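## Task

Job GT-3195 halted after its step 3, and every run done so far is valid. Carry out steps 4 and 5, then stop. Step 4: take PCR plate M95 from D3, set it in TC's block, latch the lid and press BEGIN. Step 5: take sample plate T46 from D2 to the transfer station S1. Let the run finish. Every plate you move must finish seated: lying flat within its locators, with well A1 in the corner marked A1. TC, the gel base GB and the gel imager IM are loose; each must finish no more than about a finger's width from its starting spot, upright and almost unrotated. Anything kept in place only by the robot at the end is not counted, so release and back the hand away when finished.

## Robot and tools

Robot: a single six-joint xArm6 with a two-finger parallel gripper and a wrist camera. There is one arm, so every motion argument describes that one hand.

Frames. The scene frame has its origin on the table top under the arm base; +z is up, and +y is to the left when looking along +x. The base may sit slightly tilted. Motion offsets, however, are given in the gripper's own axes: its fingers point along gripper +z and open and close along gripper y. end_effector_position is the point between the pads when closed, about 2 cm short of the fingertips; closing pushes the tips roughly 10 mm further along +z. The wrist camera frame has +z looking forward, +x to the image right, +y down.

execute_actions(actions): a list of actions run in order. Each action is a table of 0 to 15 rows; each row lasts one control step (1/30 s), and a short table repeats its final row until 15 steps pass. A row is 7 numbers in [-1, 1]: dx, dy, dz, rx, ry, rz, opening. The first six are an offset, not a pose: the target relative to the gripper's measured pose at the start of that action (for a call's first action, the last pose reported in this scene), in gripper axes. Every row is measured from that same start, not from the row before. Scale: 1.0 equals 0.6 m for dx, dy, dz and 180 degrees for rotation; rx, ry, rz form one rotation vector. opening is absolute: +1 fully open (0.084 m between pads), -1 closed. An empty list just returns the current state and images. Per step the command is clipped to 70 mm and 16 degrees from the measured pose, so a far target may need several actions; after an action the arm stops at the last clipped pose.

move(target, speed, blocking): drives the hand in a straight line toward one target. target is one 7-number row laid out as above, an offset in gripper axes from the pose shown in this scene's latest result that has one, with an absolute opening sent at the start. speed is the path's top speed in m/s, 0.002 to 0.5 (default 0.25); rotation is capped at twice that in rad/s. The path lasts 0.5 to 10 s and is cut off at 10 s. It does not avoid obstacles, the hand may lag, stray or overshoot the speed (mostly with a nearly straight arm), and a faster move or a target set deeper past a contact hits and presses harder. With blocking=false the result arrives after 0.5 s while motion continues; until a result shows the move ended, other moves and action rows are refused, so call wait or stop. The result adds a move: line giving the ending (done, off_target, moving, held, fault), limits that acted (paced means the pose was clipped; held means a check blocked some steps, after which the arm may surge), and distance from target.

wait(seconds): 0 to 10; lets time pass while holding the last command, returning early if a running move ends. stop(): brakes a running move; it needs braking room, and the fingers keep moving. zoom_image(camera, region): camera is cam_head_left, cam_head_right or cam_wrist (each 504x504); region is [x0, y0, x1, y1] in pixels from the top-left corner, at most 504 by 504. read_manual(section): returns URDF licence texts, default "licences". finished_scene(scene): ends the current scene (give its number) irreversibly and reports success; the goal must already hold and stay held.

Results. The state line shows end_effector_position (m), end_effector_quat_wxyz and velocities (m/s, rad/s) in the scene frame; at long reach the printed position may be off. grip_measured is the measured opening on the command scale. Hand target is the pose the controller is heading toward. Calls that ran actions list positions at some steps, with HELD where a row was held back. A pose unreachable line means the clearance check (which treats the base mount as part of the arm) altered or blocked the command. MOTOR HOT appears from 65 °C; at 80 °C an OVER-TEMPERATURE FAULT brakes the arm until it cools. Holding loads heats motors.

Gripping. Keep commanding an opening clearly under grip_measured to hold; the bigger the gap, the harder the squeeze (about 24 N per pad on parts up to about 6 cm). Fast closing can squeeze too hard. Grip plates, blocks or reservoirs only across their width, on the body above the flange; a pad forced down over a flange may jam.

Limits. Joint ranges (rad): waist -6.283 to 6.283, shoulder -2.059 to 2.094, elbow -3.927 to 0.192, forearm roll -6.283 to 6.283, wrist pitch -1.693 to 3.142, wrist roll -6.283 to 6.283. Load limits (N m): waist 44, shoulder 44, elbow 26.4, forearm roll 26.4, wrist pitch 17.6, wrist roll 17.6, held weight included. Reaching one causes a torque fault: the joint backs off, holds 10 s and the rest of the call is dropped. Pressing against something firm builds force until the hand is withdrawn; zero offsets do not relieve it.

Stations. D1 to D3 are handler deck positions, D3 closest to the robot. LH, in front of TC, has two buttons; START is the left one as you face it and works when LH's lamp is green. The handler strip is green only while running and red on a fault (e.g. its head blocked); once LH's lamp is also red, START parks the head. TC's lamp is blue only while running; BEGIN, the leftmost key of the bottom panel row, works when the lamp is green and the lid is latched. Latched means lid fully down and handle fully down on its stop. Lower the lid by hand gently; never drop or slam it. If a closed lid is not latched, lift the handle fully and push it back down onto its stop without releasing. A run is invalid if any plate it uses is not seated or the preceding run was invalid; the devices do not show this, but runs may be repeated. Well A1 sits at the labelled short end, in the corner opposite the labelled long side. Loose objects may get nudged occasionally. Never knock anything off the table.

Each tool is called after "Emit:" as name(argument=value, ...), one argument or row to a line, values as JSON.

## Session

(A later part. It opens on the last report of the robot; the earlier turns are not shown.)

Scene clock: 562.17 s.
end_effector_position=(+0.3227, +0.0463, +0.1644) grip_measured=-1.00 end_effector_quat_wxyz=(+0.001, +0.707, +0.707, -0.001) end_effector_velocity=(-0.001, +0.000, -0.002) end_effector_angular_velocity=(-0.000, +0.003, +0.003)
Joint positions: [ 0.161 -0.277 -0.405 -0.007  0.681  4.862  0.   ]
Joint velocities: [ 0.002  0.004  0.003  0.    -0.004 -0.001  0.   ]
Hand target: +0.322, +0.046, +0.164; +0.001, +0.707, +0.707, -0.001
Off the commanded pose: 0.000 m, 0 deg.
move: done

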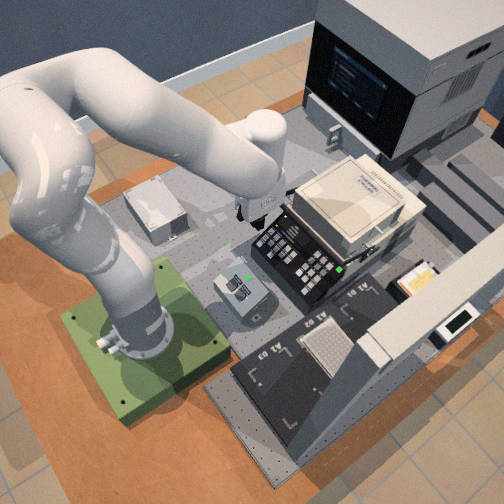

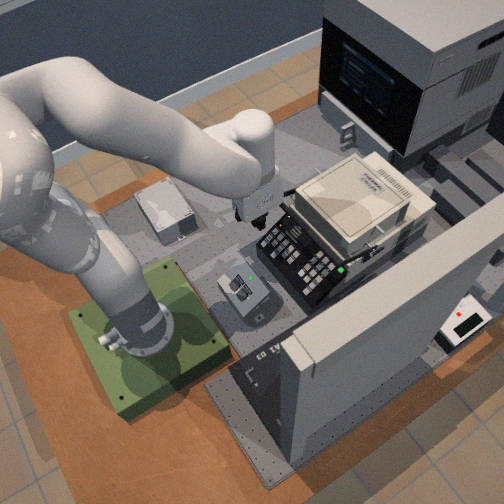

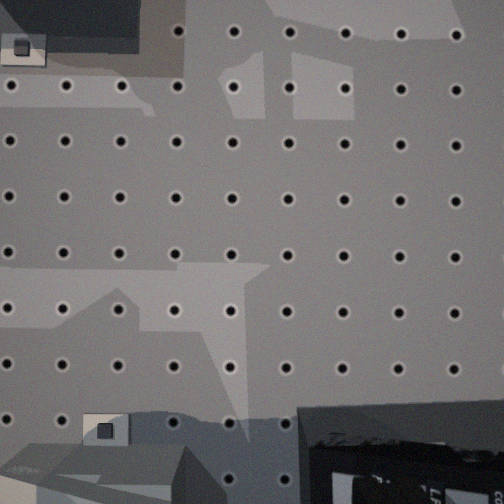

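Emit:
move(
  target=[-0.026,0.002,0.08,0,0,0,-1],
  speed=0.04,
)

Emit:
zoom_image(
  camera="cam_head_left",
  region=[220,170,340,290],
)

Scene clock: 576.40 s.
end_effector_position=(+0.3453, +0.0404, +0.1704) grip_measured=-1.00 end_effector_quat_wxyz=(+0.032, +0.705, +0.708, +0.038) end_effector_velocity=(-0.000, -0.001, +0.000) end_effector_angular_velocity=(-0.000, -0.000, -0.001)
Joint positions: [ 0.135 -0.279 -0.392 -0.008  0.571  4.833  0.   ]
Joint velocities: [-0.002 -0.001  0.001 -0.     0.    -0.     0.   ]
Hand target: +0.345, +0.040, +0.170; +0.032, +0.705, +0.708, +0.038
Off the commanded pose: 0.059 m, 6 deg.
TORQUE FAULT: the external load on joint 2 (shoulder) reached its load limit, and the arm stopped for 10 seconds. That time counts as 20 of the actions that you can send in this scene. The arm's remaining commands of this call were not run. Joint 2 (shoulder) moved back by up to 3 degrees. The arm holds there, with its grip as last carried out, and accepts commands again: back off and push less far. The arm stops again, at the same cost, whenever a joint's load reaches its limit.
move: fault

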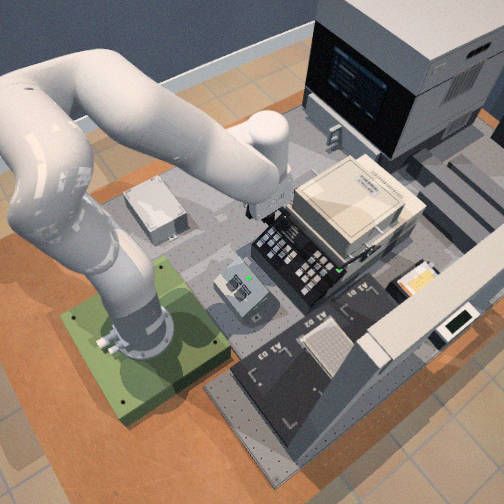

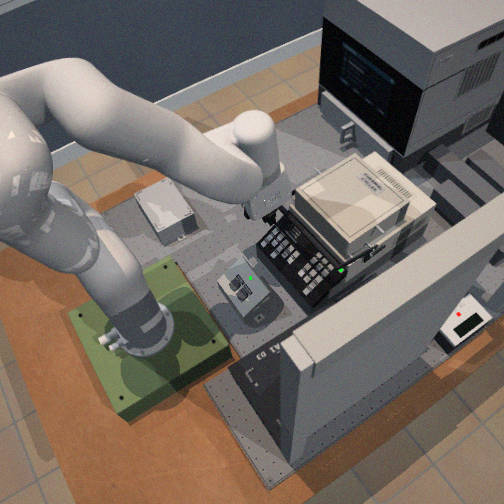

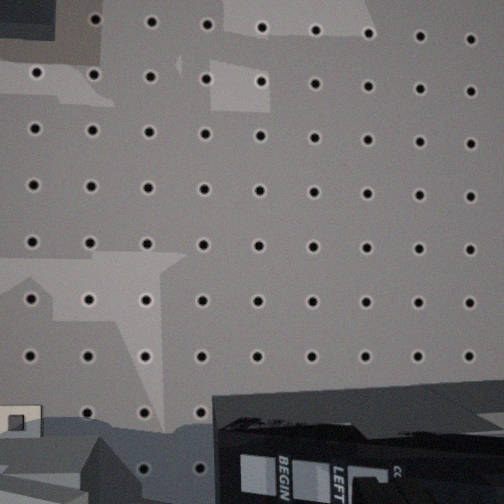

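Region (220, 170, 340, 290) of cam_head_left's 504x504 image, scaled by 4.200, with more detail than that image has.

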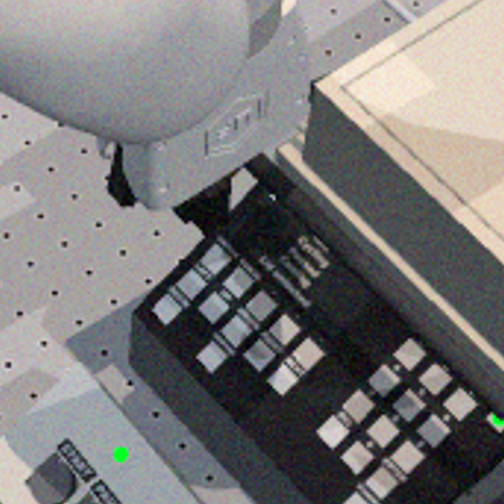

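Emit:
move(
  target=[0,-0.04,-0.08,0,0,0,-1],
  speed=0.05,
)

Emit:
move(
  target=[0,0,0,-0.024,0,-0.5,-1],
)

Scene clock: 582.80 s.
end_effector_position=(+0.3167, +0.0399, +0.2156) grip_measured=-1.00 end_effector_quat_wxyz=(+0.032, +0.705, +0.708, +0.038) end_effector_velocity=(-0.001, -0.001, -0.000) end_effector_angular_velocity=(-0.001, +0.003, -0.001)
Joint positions: [ 0.145 -0.517 -0.358 -0.007  0.775  4.842  0.   ]
Joint velocities: [-0.001 -0.003  0.002 -0.     0.004  0.     0.   ]
Hand target: +0.317, +0.040, +0.216; +0.032, +0.705, +0.708, +0.038
Off the commanded pose: 0.000 m, 0 deg.
move: done

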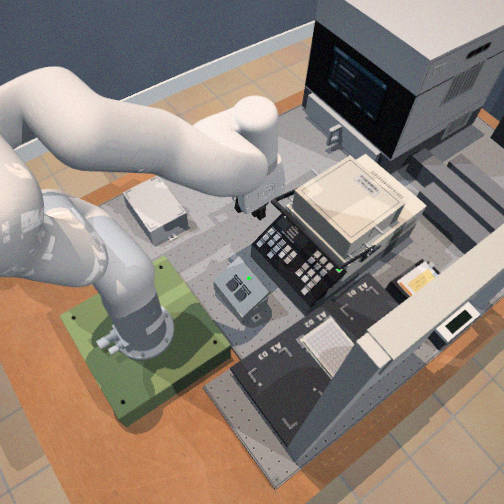

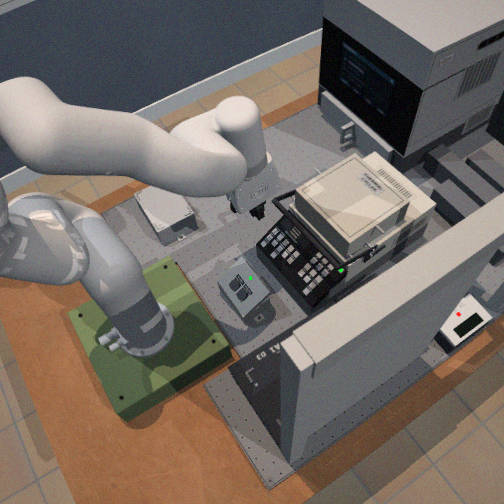

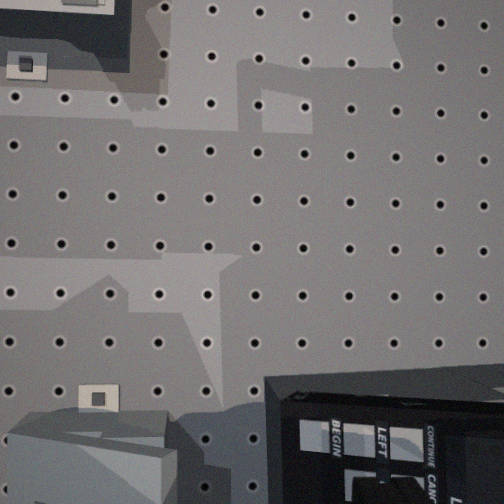

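Scene clock: 586.37 s.
end_effector_position=(+0.3167, +0.0398, +0.2156) grip_measured=-1.00 end_effector_quat_wxyz=(+0.073, -0.003, +0.997, +0.028) end_effector_velocity=(-0.001, -0.000, -0.001) end_effector_angular_velocity=(+0.001, +0.002, +0.006)
Joint positions: [ 0.122 -0.561 -0.31   0.061  0.719  3.198  0.   ]
Joint velocities: [-0.002  0.     0.001  0.004  0.    -0.01   0.   ]
Hand target: +0.317, +0.040, +0.216; +0.073, -0.003, +0.997, +0.029
Off the commanded pose: 0.000 m, 0 deg.
move: done

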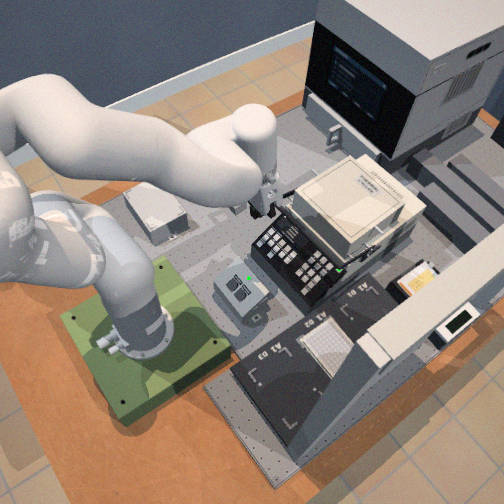

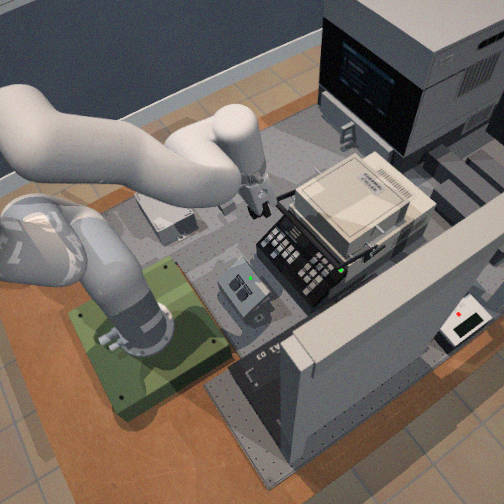

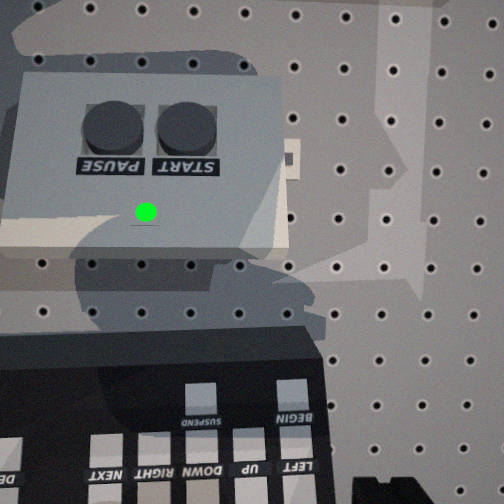

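Emit:
move(
  target=[0,0,0.05,0.018,0.046,0.002,-1],
  speed=0.08,
)

Scene clock: 591.07 s.
end_effector_position=(+0.3211, +0.0416, +0.1860) grip_measured=-1.00 end_effector_quat_wxyz=(+0.002, +0.000, +1.000, +0.000) end_effector_velocity=(-0.000, -0.000, -0.001) end_effector_angular_velocity=(-0.002, +0.004, -0.002)
Joint positions: [ 0.147 -0.347 -0.419 -0.002  0.762  3.273  0.   ]
Joint velocities: [-0.     0.004 -0.002 -0.002  0.002  0.003  0.   ]
Hand target: +0.321, +0.042, +0.186; +0.001, +0.000, +1.000, +0.000
Off the commanded pose: 0.000 m, 0 deg.
move: done

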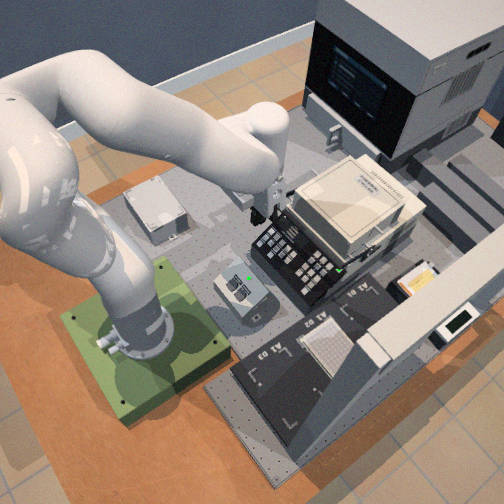

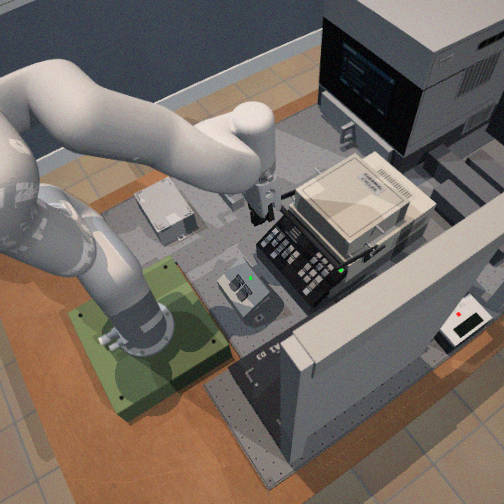

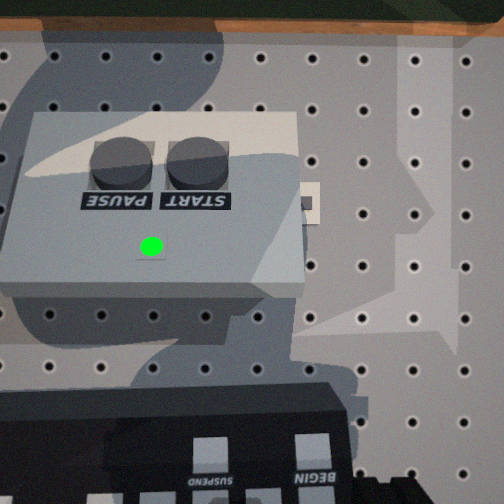

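Emit:
move(
  target=[-0.0117,-0.016,0.115,0,0,0,-1],
  speed=0.03,
)

Emit:
move(
  target=[0,0,0.03,0,0,0,-1],
  speed=0.008,
)

Scene clock: 597.13 s.
end_effector_position=(+0.3283, +0.0319, +0.1172) grip_measured=-1.00 end_effector_quat_wxyz=(+0.002, +0.000, +1.000, +0.000) end_effector_velocity=(+0.001, +0.000, -0.000) end_effector_angular_velocity=(+0.000, -0.003, +0.000)
Joint positions: [ 0.114 -0.109 -0.385 -0.004  0.49   3.243  0.   ]
Joint velocities: [ 0.     0.002 -0.001 -0.    -0.004  0.     0.   ]
Hand target: +0.328, +0.032, +0.117; +0.002, +0.000, +1.000, +0.000
Off the commanded pose: 0.000 m, 0 deg.
move: done

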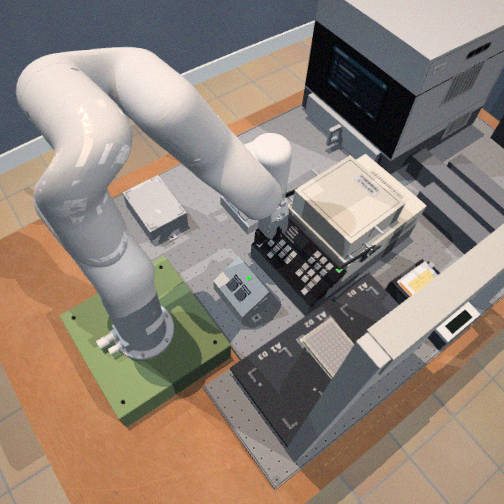

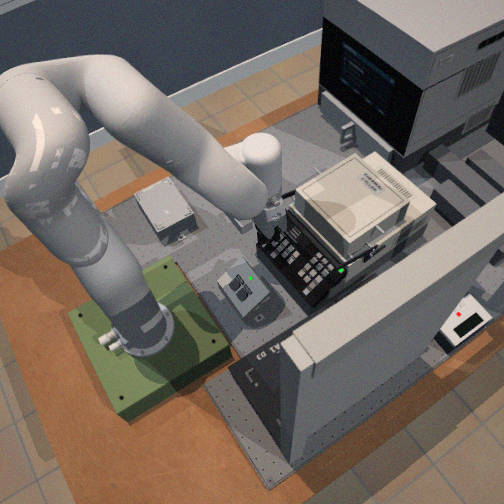

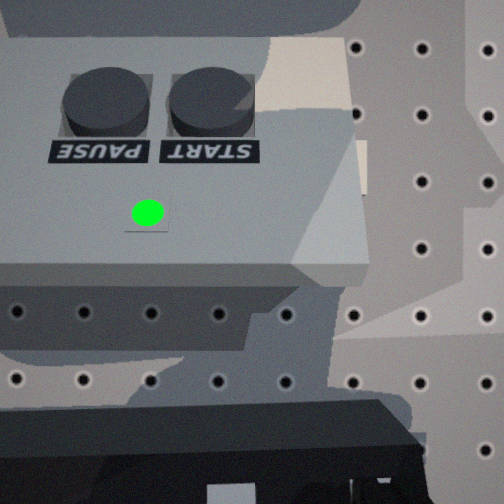

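Scene clock: 599.60 s.
end_effector_position=(+0.3305, +0.0322, +0.1081) grip_measured=-1.00 end_effector_quat_wxyz=(+0.007, -0.000, +1.000, +0.001) end_effector_velocity=(-0.001, -0.001, -0.000) end_effector_angular_velocity=(-0.000, +0.001, -0.003)
Joint positions: [ 0.114 -0.073 -0.38  -0.004  0.438  3.243  0.   ]
Joint velocities: [-0.002 -0.001  0.002 -0.     0.     0.001  0.   ]
Hand target: +0.328, +0.032, +0.100; +0.002, +0.000, +1.000, +0.000
Off the commanded pose: 0.009 m, 1 deg.
move: off_target

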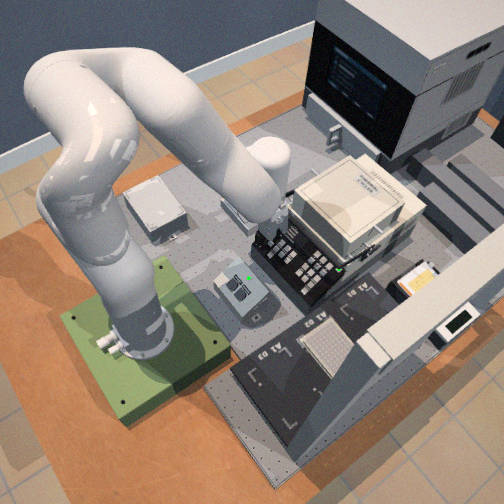

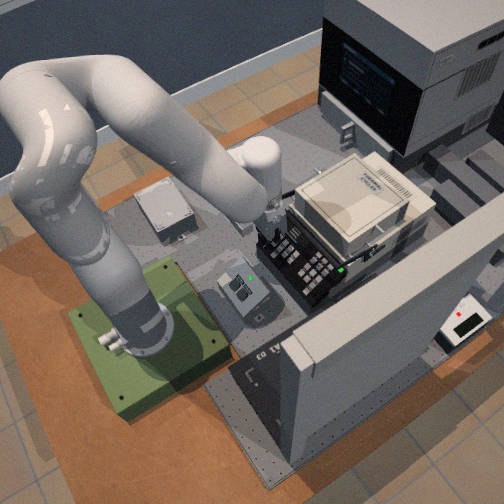

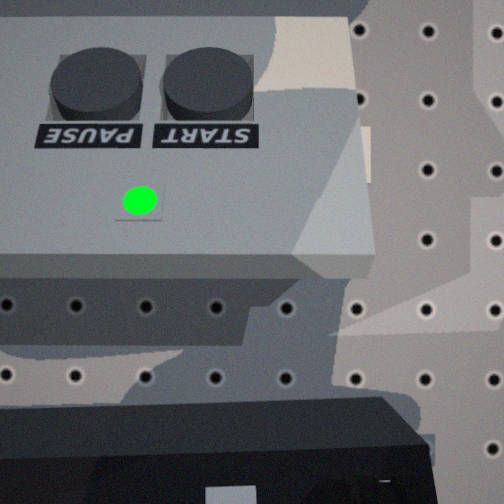

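Emit:
move(
  target=[0.017,0,-0.017,0,0,0,-1],
  speed=0.02,
)

Emit:
zoom_image(
  camera="cam_head_right",
  region=[230,200,360,310],
)

Scene clock: 607.13 s.
end_effector_position=(+0.3201, +0.0321, +0.1180) grip_measured=-1.00 end_effector_quat_wxyz=(+0.007, +0.000, +1.000, +0.001) end_effector_velocity=(-0.000, +0.001, +0.001) end_effector_angular_velocity=(+0.000, -0.002, +0.001)
Joint positions: [ 0.117 -0.144 -0.347 -0.004  0.475  3.246  0.   ]
Joint velocities: [ 0.002 -0.007  0.001  0.     0.004  0.     0.   ]
Hand target: +0.320, +0.032, +0.118; +0.007, -0.000, +1.000, +0.001
Off the commanded pose: 0.000 m, 0 deg.
move: done

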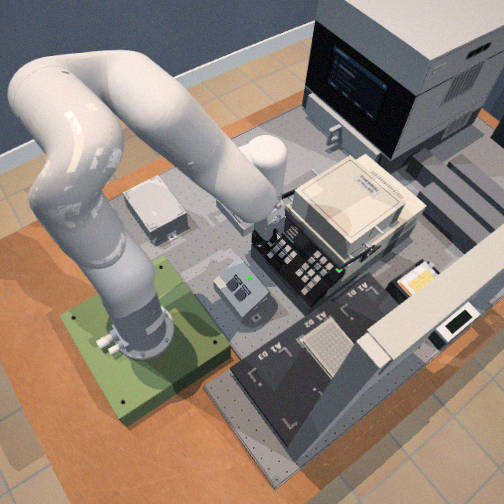

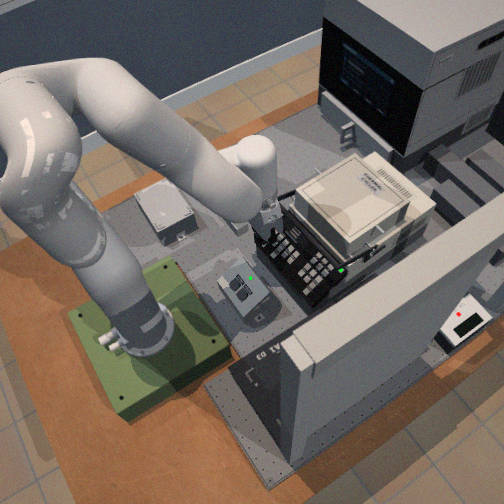

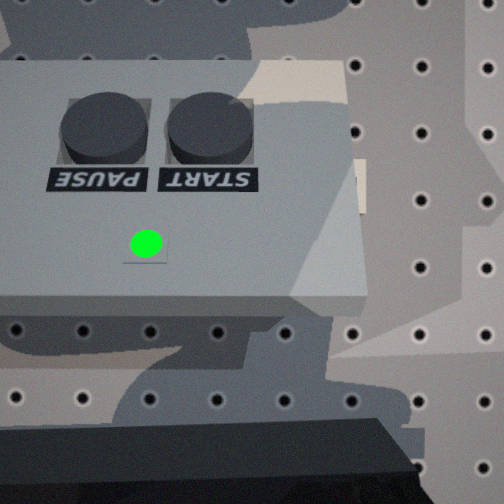

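Region (230, 200, 360, 310) of cam_head_right's 504x504 image, scaled by 3.877, with more detail than that image has; it fills the top 426 rows of this view, and the rest is white.

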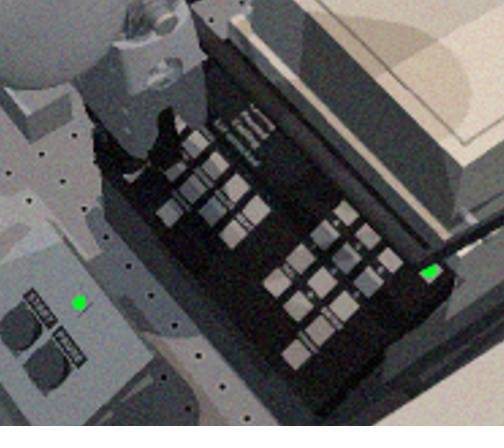

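Emit:
move(
  target=[0,0,0.035,0,0,0,-1],
  speed=0.008,
)

Scene clock: 612.67 s.
end_effector_position=(+0.3220, +0.0324, +0.1040) grip_measured=-1.00 end_effector_quat_wxyz=(+0.012, -0.000, +1.000, +0.001) end_effector_velocity=(+0.001, -0.000, +0.000) end_effector_angular_velocity=(+0.000, -0.000, -0.001)
Joint positions: [ 0.117 -0.087 -0.343 -0.005  0.406  3.246  0.   ]
Joint velocities: [-0.001  0.    -0.002 -0.     0.001 -0.001  0.   ]
Hand target: +0.320, +0.032, +0.097; +0.007, +0.000, +1.000, +0.001
Off the commanded pose: 0.007 m, 0 deg.
move: off_target

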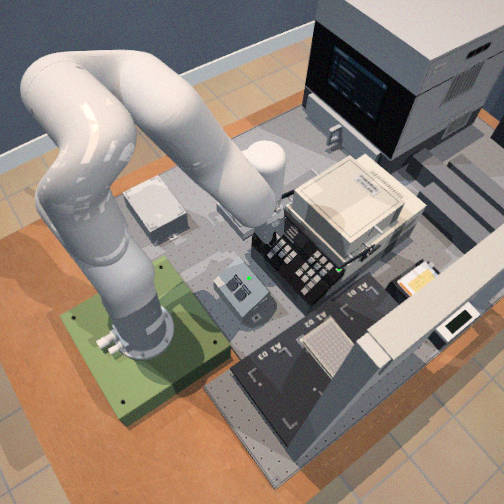

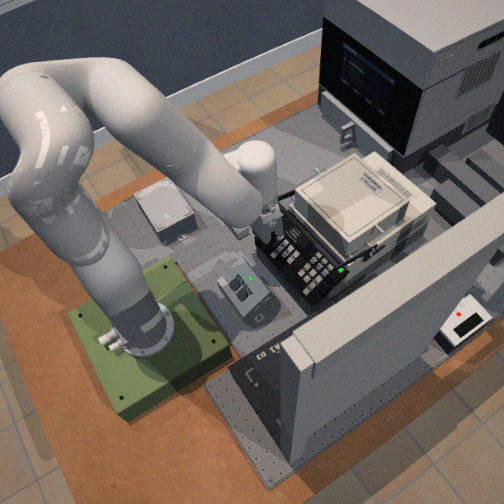

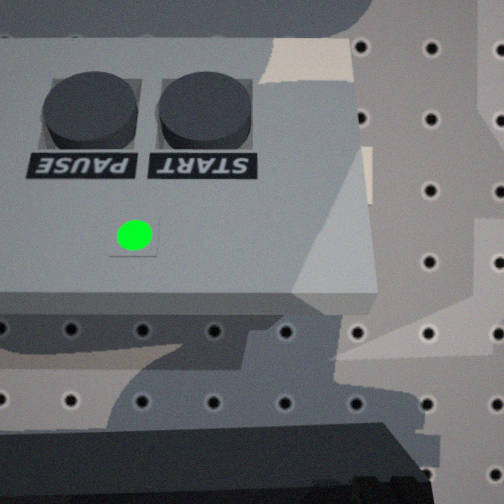

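Emit:
move(
  target=[-0.005,0,-0.02,-0.008,0,0,-1],
  speed=0.02,
)

Emit:
move(
  target=[0,0,0.033,0,0,0,-1],
  speed=0.008,
)

Scene clock: 618.47 s.
end_effector_position=(+0.3250, +0.0323, +0.1160) grip_measured=-1.00 end_effector_quat_wxyz=(+0.012, -0.000, +1.000, +0.013) end_effector_velocity=(-0.003, +0.000, +0.000) end_effector_angular_velocity=(+0.002, +0.007, +0.002)
Joint positions: [ 0.109 -0.126 -0.353  0.053  0.453  3.187  0.   ]
Joint velocities: [ 0.    -0.008  0.005  0.004  0.01  -0.005  0.   ]
Hand target: +0.325, +0.032, +0.116; +0.012, -0.000, +1.000, +0.014
Off the commanded pose: 0.000 m, 0 deg.
move: done

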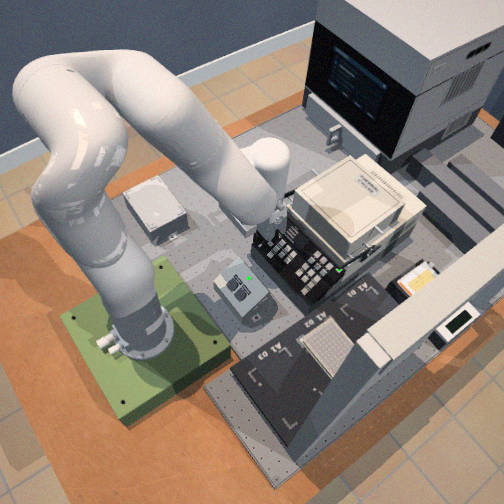

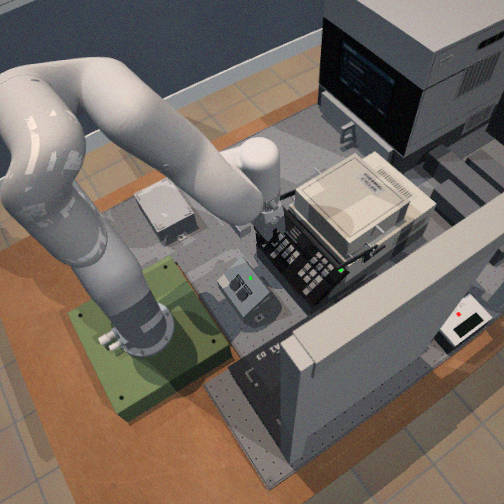

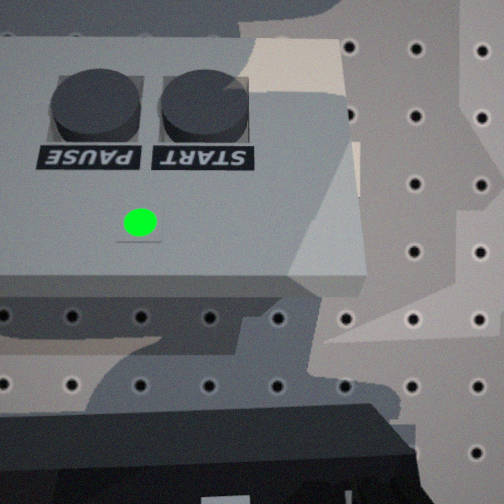

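Scene clock: 621.17 s.
end_effector_position=(+0.3277, +0.0334, +0.1058) grip_measured=-1.00 end_effector_quat_wxyz=(+0.018, -0.001, +1.000, +0.015) end_effector_velocity=(+0.000, -0.000, +0.000) end_effector_angular_velocity=(+0.000, +0.000, -0.001)
Joint positions: [ 0.113 -0.083 -0.35   0.063  0.395  3.18   0.   ]
Joint velocities: [-0.     0.001 -0.002  0.001  0.001  0.     0.   ]
Hand target: +0.325, +0.033, +0.097; +0.012, -0.000, +1.000, +0.013
Off the commanded pose: 0.010 m, 1 deg.
move: off_target

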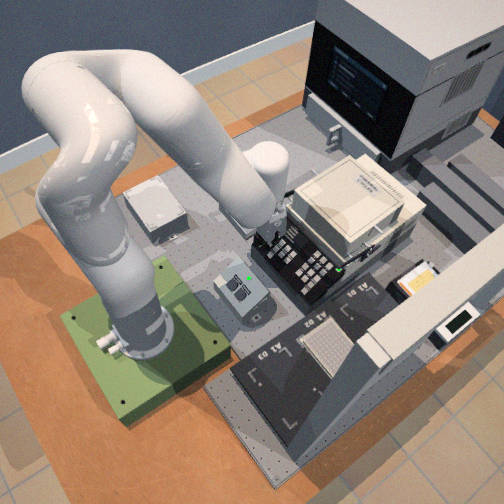

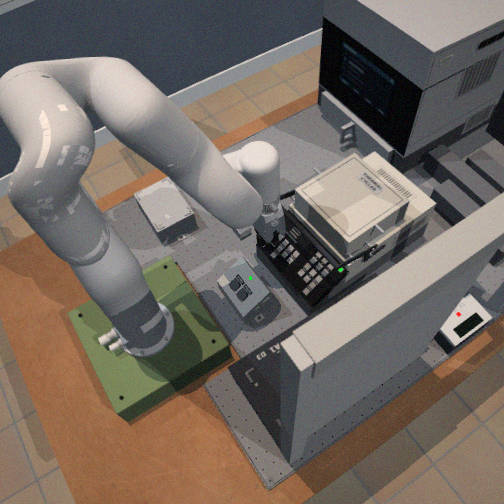

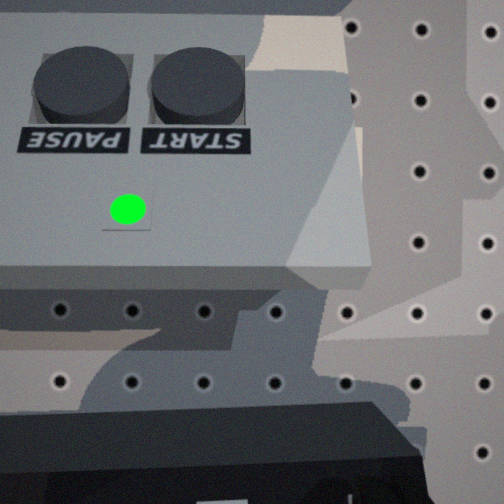

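Emit:
move(
  target=[0.028,-0.002,-0.012,-0.008,0.011,0,-1],
  speed=0.02,
)

Emit:
move(
  target=[0,0,0.04,0,0,0,-1],
  speed=0.008,
)

Scene clock: 628.47 s.
end_effector_position=(+0.3107, +0.0319, +0.1123) grip_measured=-1.00 end_effector_quat_wxyz=(+0.000, -0.001, +1.000, +0.027) end_effector_velocity=(-0.002, +0.000, -0.000) end_effector_angular_velocity=(+0.002, +0.006, +0.002)
Joint positions: [ 0.102 -0.147 -0.322  0.117  0.465  3.121  0.   ]
Joint velocities: [ 0.    -0.003  0.003  0.004  0.006 -0.004  0.   ]
Hand target: +0.311, +0.032, +0.112; +0.000, -0.001, +1.000, +0.027
Off the commanded pose: 0.000 m, 0 deg.
move: done

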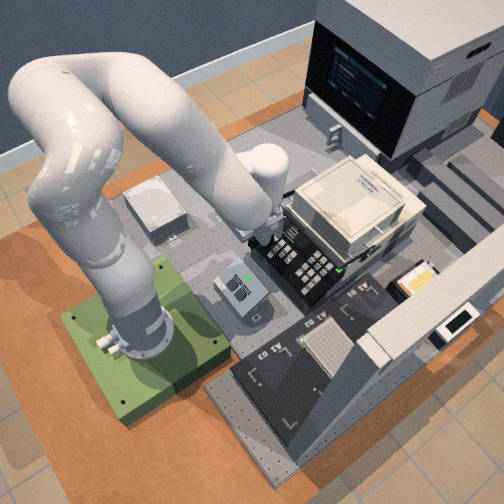

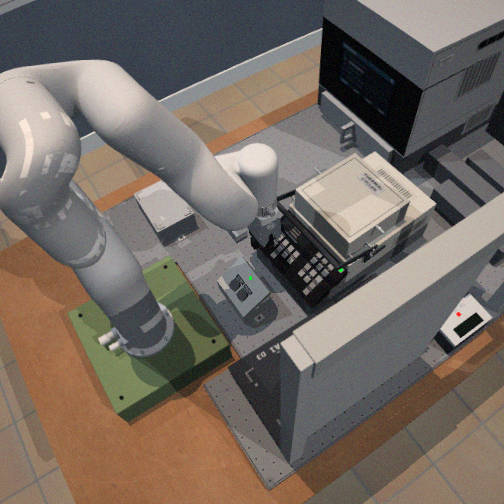

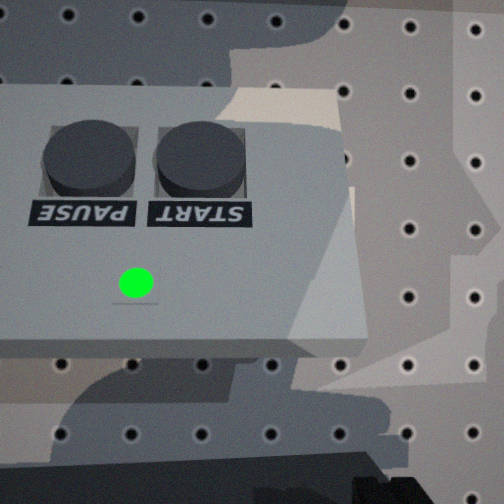

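Scene clock: 631.70 s.
end_effector_position=(+0.3132, +0.0339, +0.0968) grip_measured=-1.00 end_effector_quat_wxyz=(+0.006, -0.001, +1.000, +0.029) end_effector_velocity=(-0.000, +0.000, +0.000) end_effector_angular_velocity=(+0.001, -0.000, +0.001)
Joint positions: [ 0.113 -0.08  -0.319  0.146  0.383  3.101  0.   ]
Joint velocities: [ 0.    -0.002  0.     0.002  0.001 -0.003  0.   ]
Hand target: +0.310, +0.033, +0.089; +0.000, -0.001, +1.000, +0.027
Off the commanded pose: 0.009 m, 1 deg.
move: off_target

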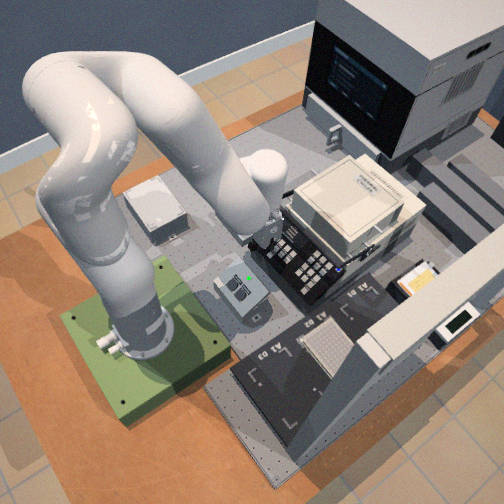

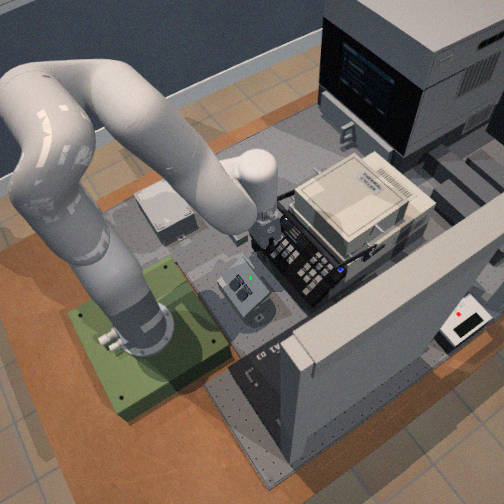

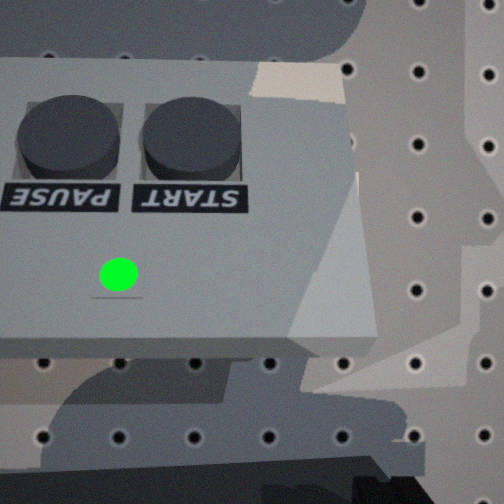

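Emit:
move(
  target=[0.03,0,-0.25,0.018,0,0,1],
  speed=0.15,
)

Emit:
move(
  target=[0,0,0,0,0,0.5,1],
  speed=0.4,
)

Scene clock: 636.43 s.
end_effector_position=(+0.2933, +0.0254, +0.2458) grip_measured=+1.00 end_effector_quat_wxyz=(+0.006, -0.001, +1.000, +0.001) end_effector_velocity=(+0.000, -0.000, +0.002) end_effector_angular_velocity=(-0.000, -0.002, -0.001)
Joint positions: [ 0.104 -0.603 -0.418 -0.001  1.008  3.228  0.084]
Joint velocities: [-0.    -0.003 -0.003 -0.001  0.004  0.001 -0.   ]
Hand target: +0.294, +0.025, +0.246; +0.007, -0.001, +1.000, +0.001
Off the commanded pose: 0.000 m, 0 deg.
move: done

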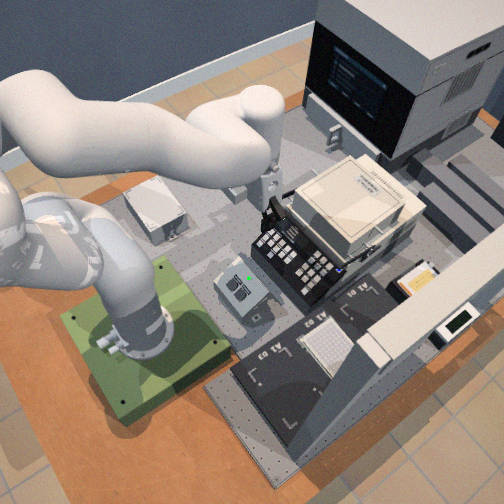

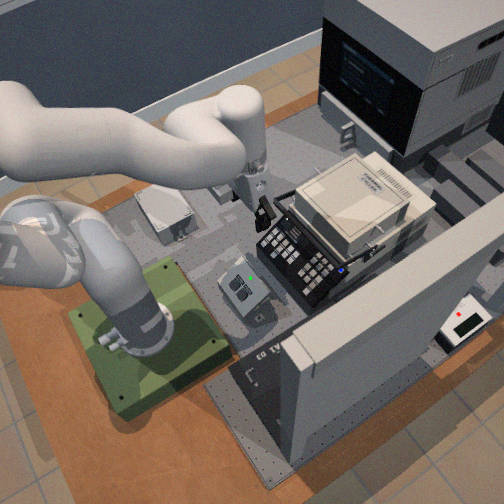

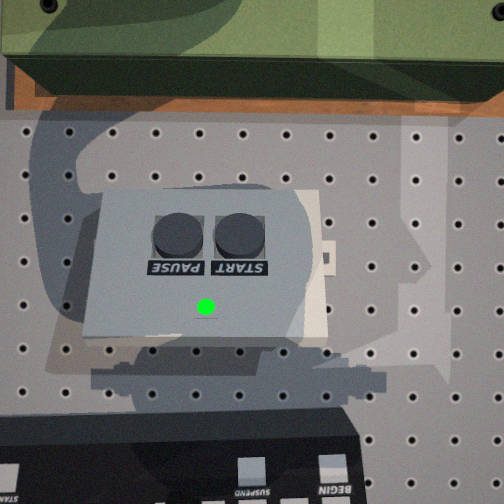

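Scene clock: 638.90 s.
end_effector_position=(+0.2933, +0.0254, +0.2458) grip_measured=+1.00 end_effector_quat_wxyz=(+0.004, +0.706, +0.708, +0.005) end_effector_velocity=(+0.000, -0.000, +0.001) end_effector_angular_velocity=(-0.001, -0.002, -0.006)
Joint positions: [ 0.104 -0.603 -0.418 -0.001  1.008  4.798  0.084]
Joint velocities: [ 0.001 -0.001 -0.001 -0.002  0.     0.008  0.   ]
Hand target: +0.293, +0.025, +0.246; +0.004, +0.706, +0.708, +0.005
Off the commanded pose: 0.000 m, 0 deg.
move: done

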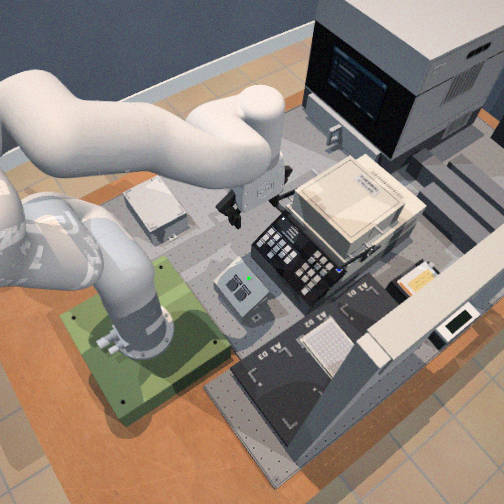

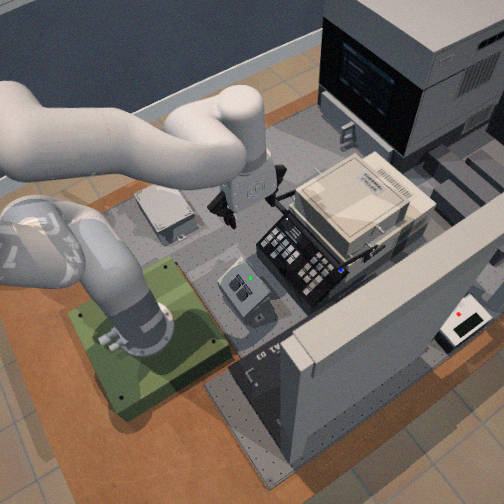

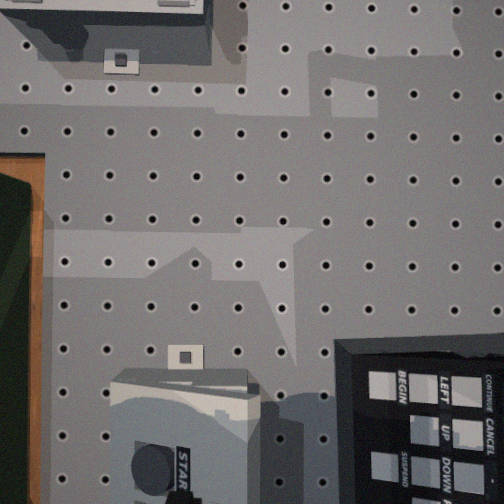

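Emit:
move(
  target=[-0.484,0.015,0,0,0,0,1],
)

Emit:
move(
  target=[0,0,0.15,0,0,0,1],
  speed=0.1,
)

Scene clock: 643.47 s.
end_effector_position=(+0.3038, -0.2651, +0.2459) grip_measured=+1.00 end_effector_quat_wxyz=(+0.004, +0.706, +0.708, +0.004) end_effector_velocity=(-0.001, -0.001, -0.000) end_effector_angular_velocity=(+0.001, +0.001, -0.001)
Joint positions: [-0.704 -0.183 -0.765  0.008  0.936  3.984  0.084]
Joint velocities: [-0.004  0.004 -0.003  0.     0.001 -0.003 -0.   ]
Hand target: +0.304, -0.265, +0.246; +0.004, +0.706, +0.708, +0.004
Off the commanded pose: 0.001 m, 0 deg.
move: done

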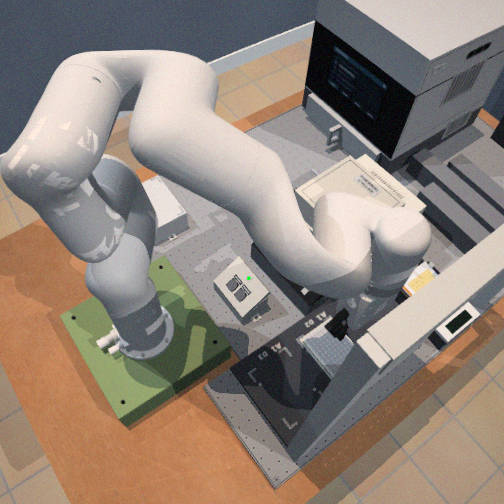

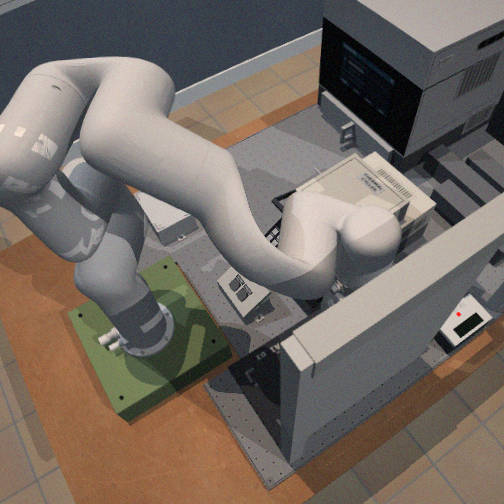

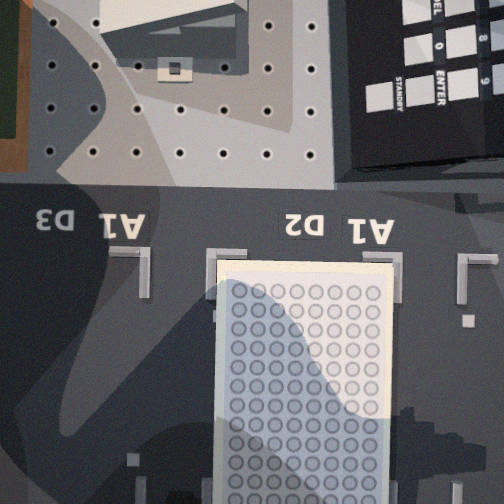

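Scene clock: 644.77 s.
end_effector_position=(+0.3049, -0.2654, +0.1564) grip_measured=+1.00 end_effector_quat_wxyz=(+0.005, +0.706, +0.708, +0.004) end_effector_velocity=(-0.001, +0.002, -0.002) end_effector_angular_velocity=(+0.003, +0.003, +0.002)
Joint positions: [-0.702 -0.002 -0.662  0.01   0.652  3.982  0.084]
Joint velocities: [ 0.002  0.004  0.003 -0.    -0.003  0.    -0.   ]
Hand target: +0.305, -0.265, +0.156; +0.004, +0.706, +0.708, +0.004
Off the commanded pose: 0.000 m, 0 deg.
move: done

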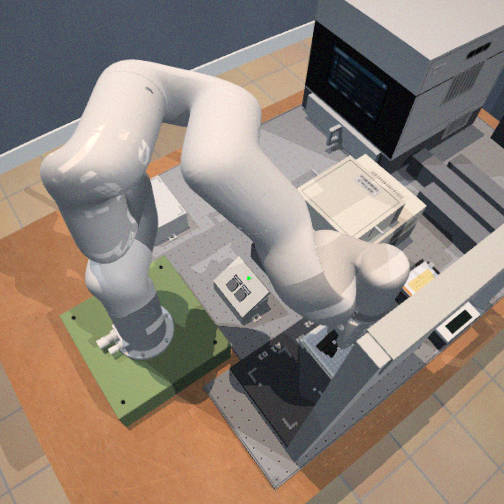

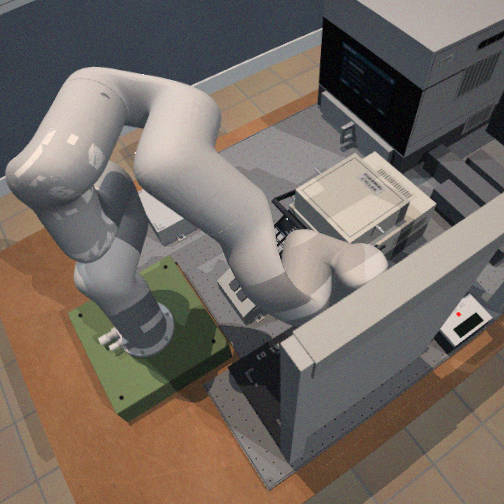

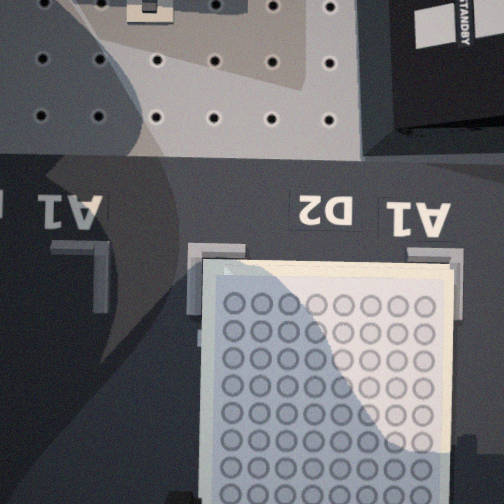

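Emit:
move(
  target=[0,-0.0125,0.06,0,0,0.004,1],
  speed=0.05,
)

Scene clock: 650.37 s.
end_effector_position=(+0.2979, -0.2656, +0.1205) grip_measured=+1.00 end_effector_quat_wxyz=(+0.005, +0.710, +0.704, +0.004) end_effector_velocity=(+0.001, -0.002, +0.000) end_effector_angular_velocity=(-0.004, -0.004, -0.001)
Joint positions: [-0.713  0.08  -0.625  0.012  0.534  3.981  0.084]
Joint velocities: [-0.001  0.002 -0.002  0.    -0.006 -0.001 -0.   ]
Hand target: +0.298, -0.265, +0.120; +0.005, +0.710, +0.704, +0.004
Off the commanded pose: 0.000 m, 0 deg.
move: done

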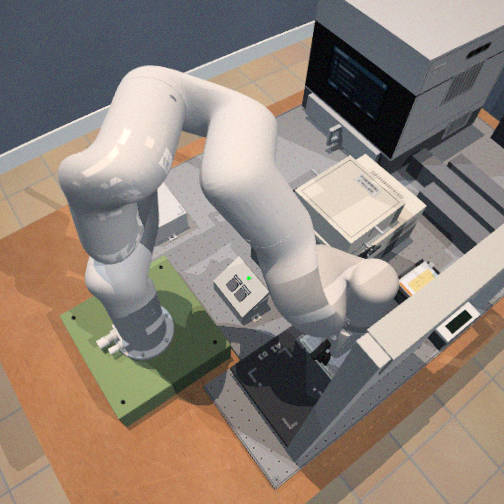

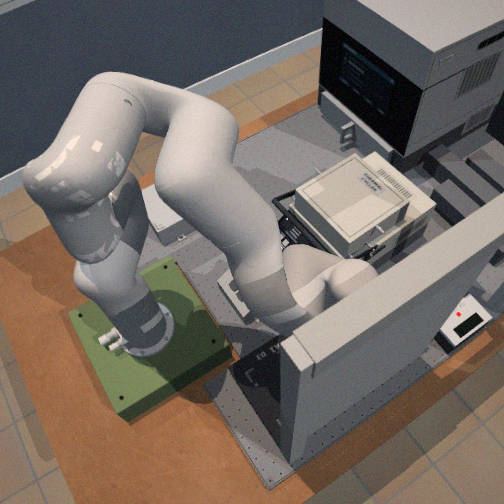

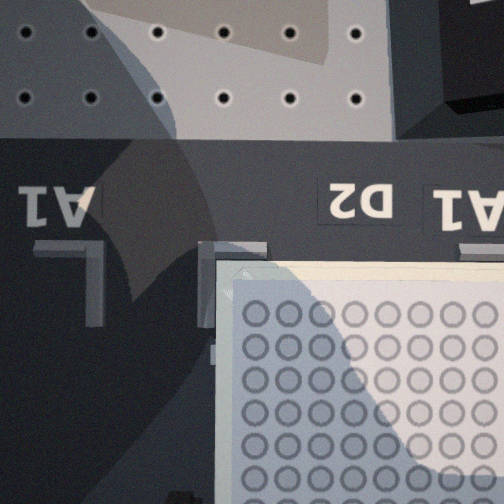

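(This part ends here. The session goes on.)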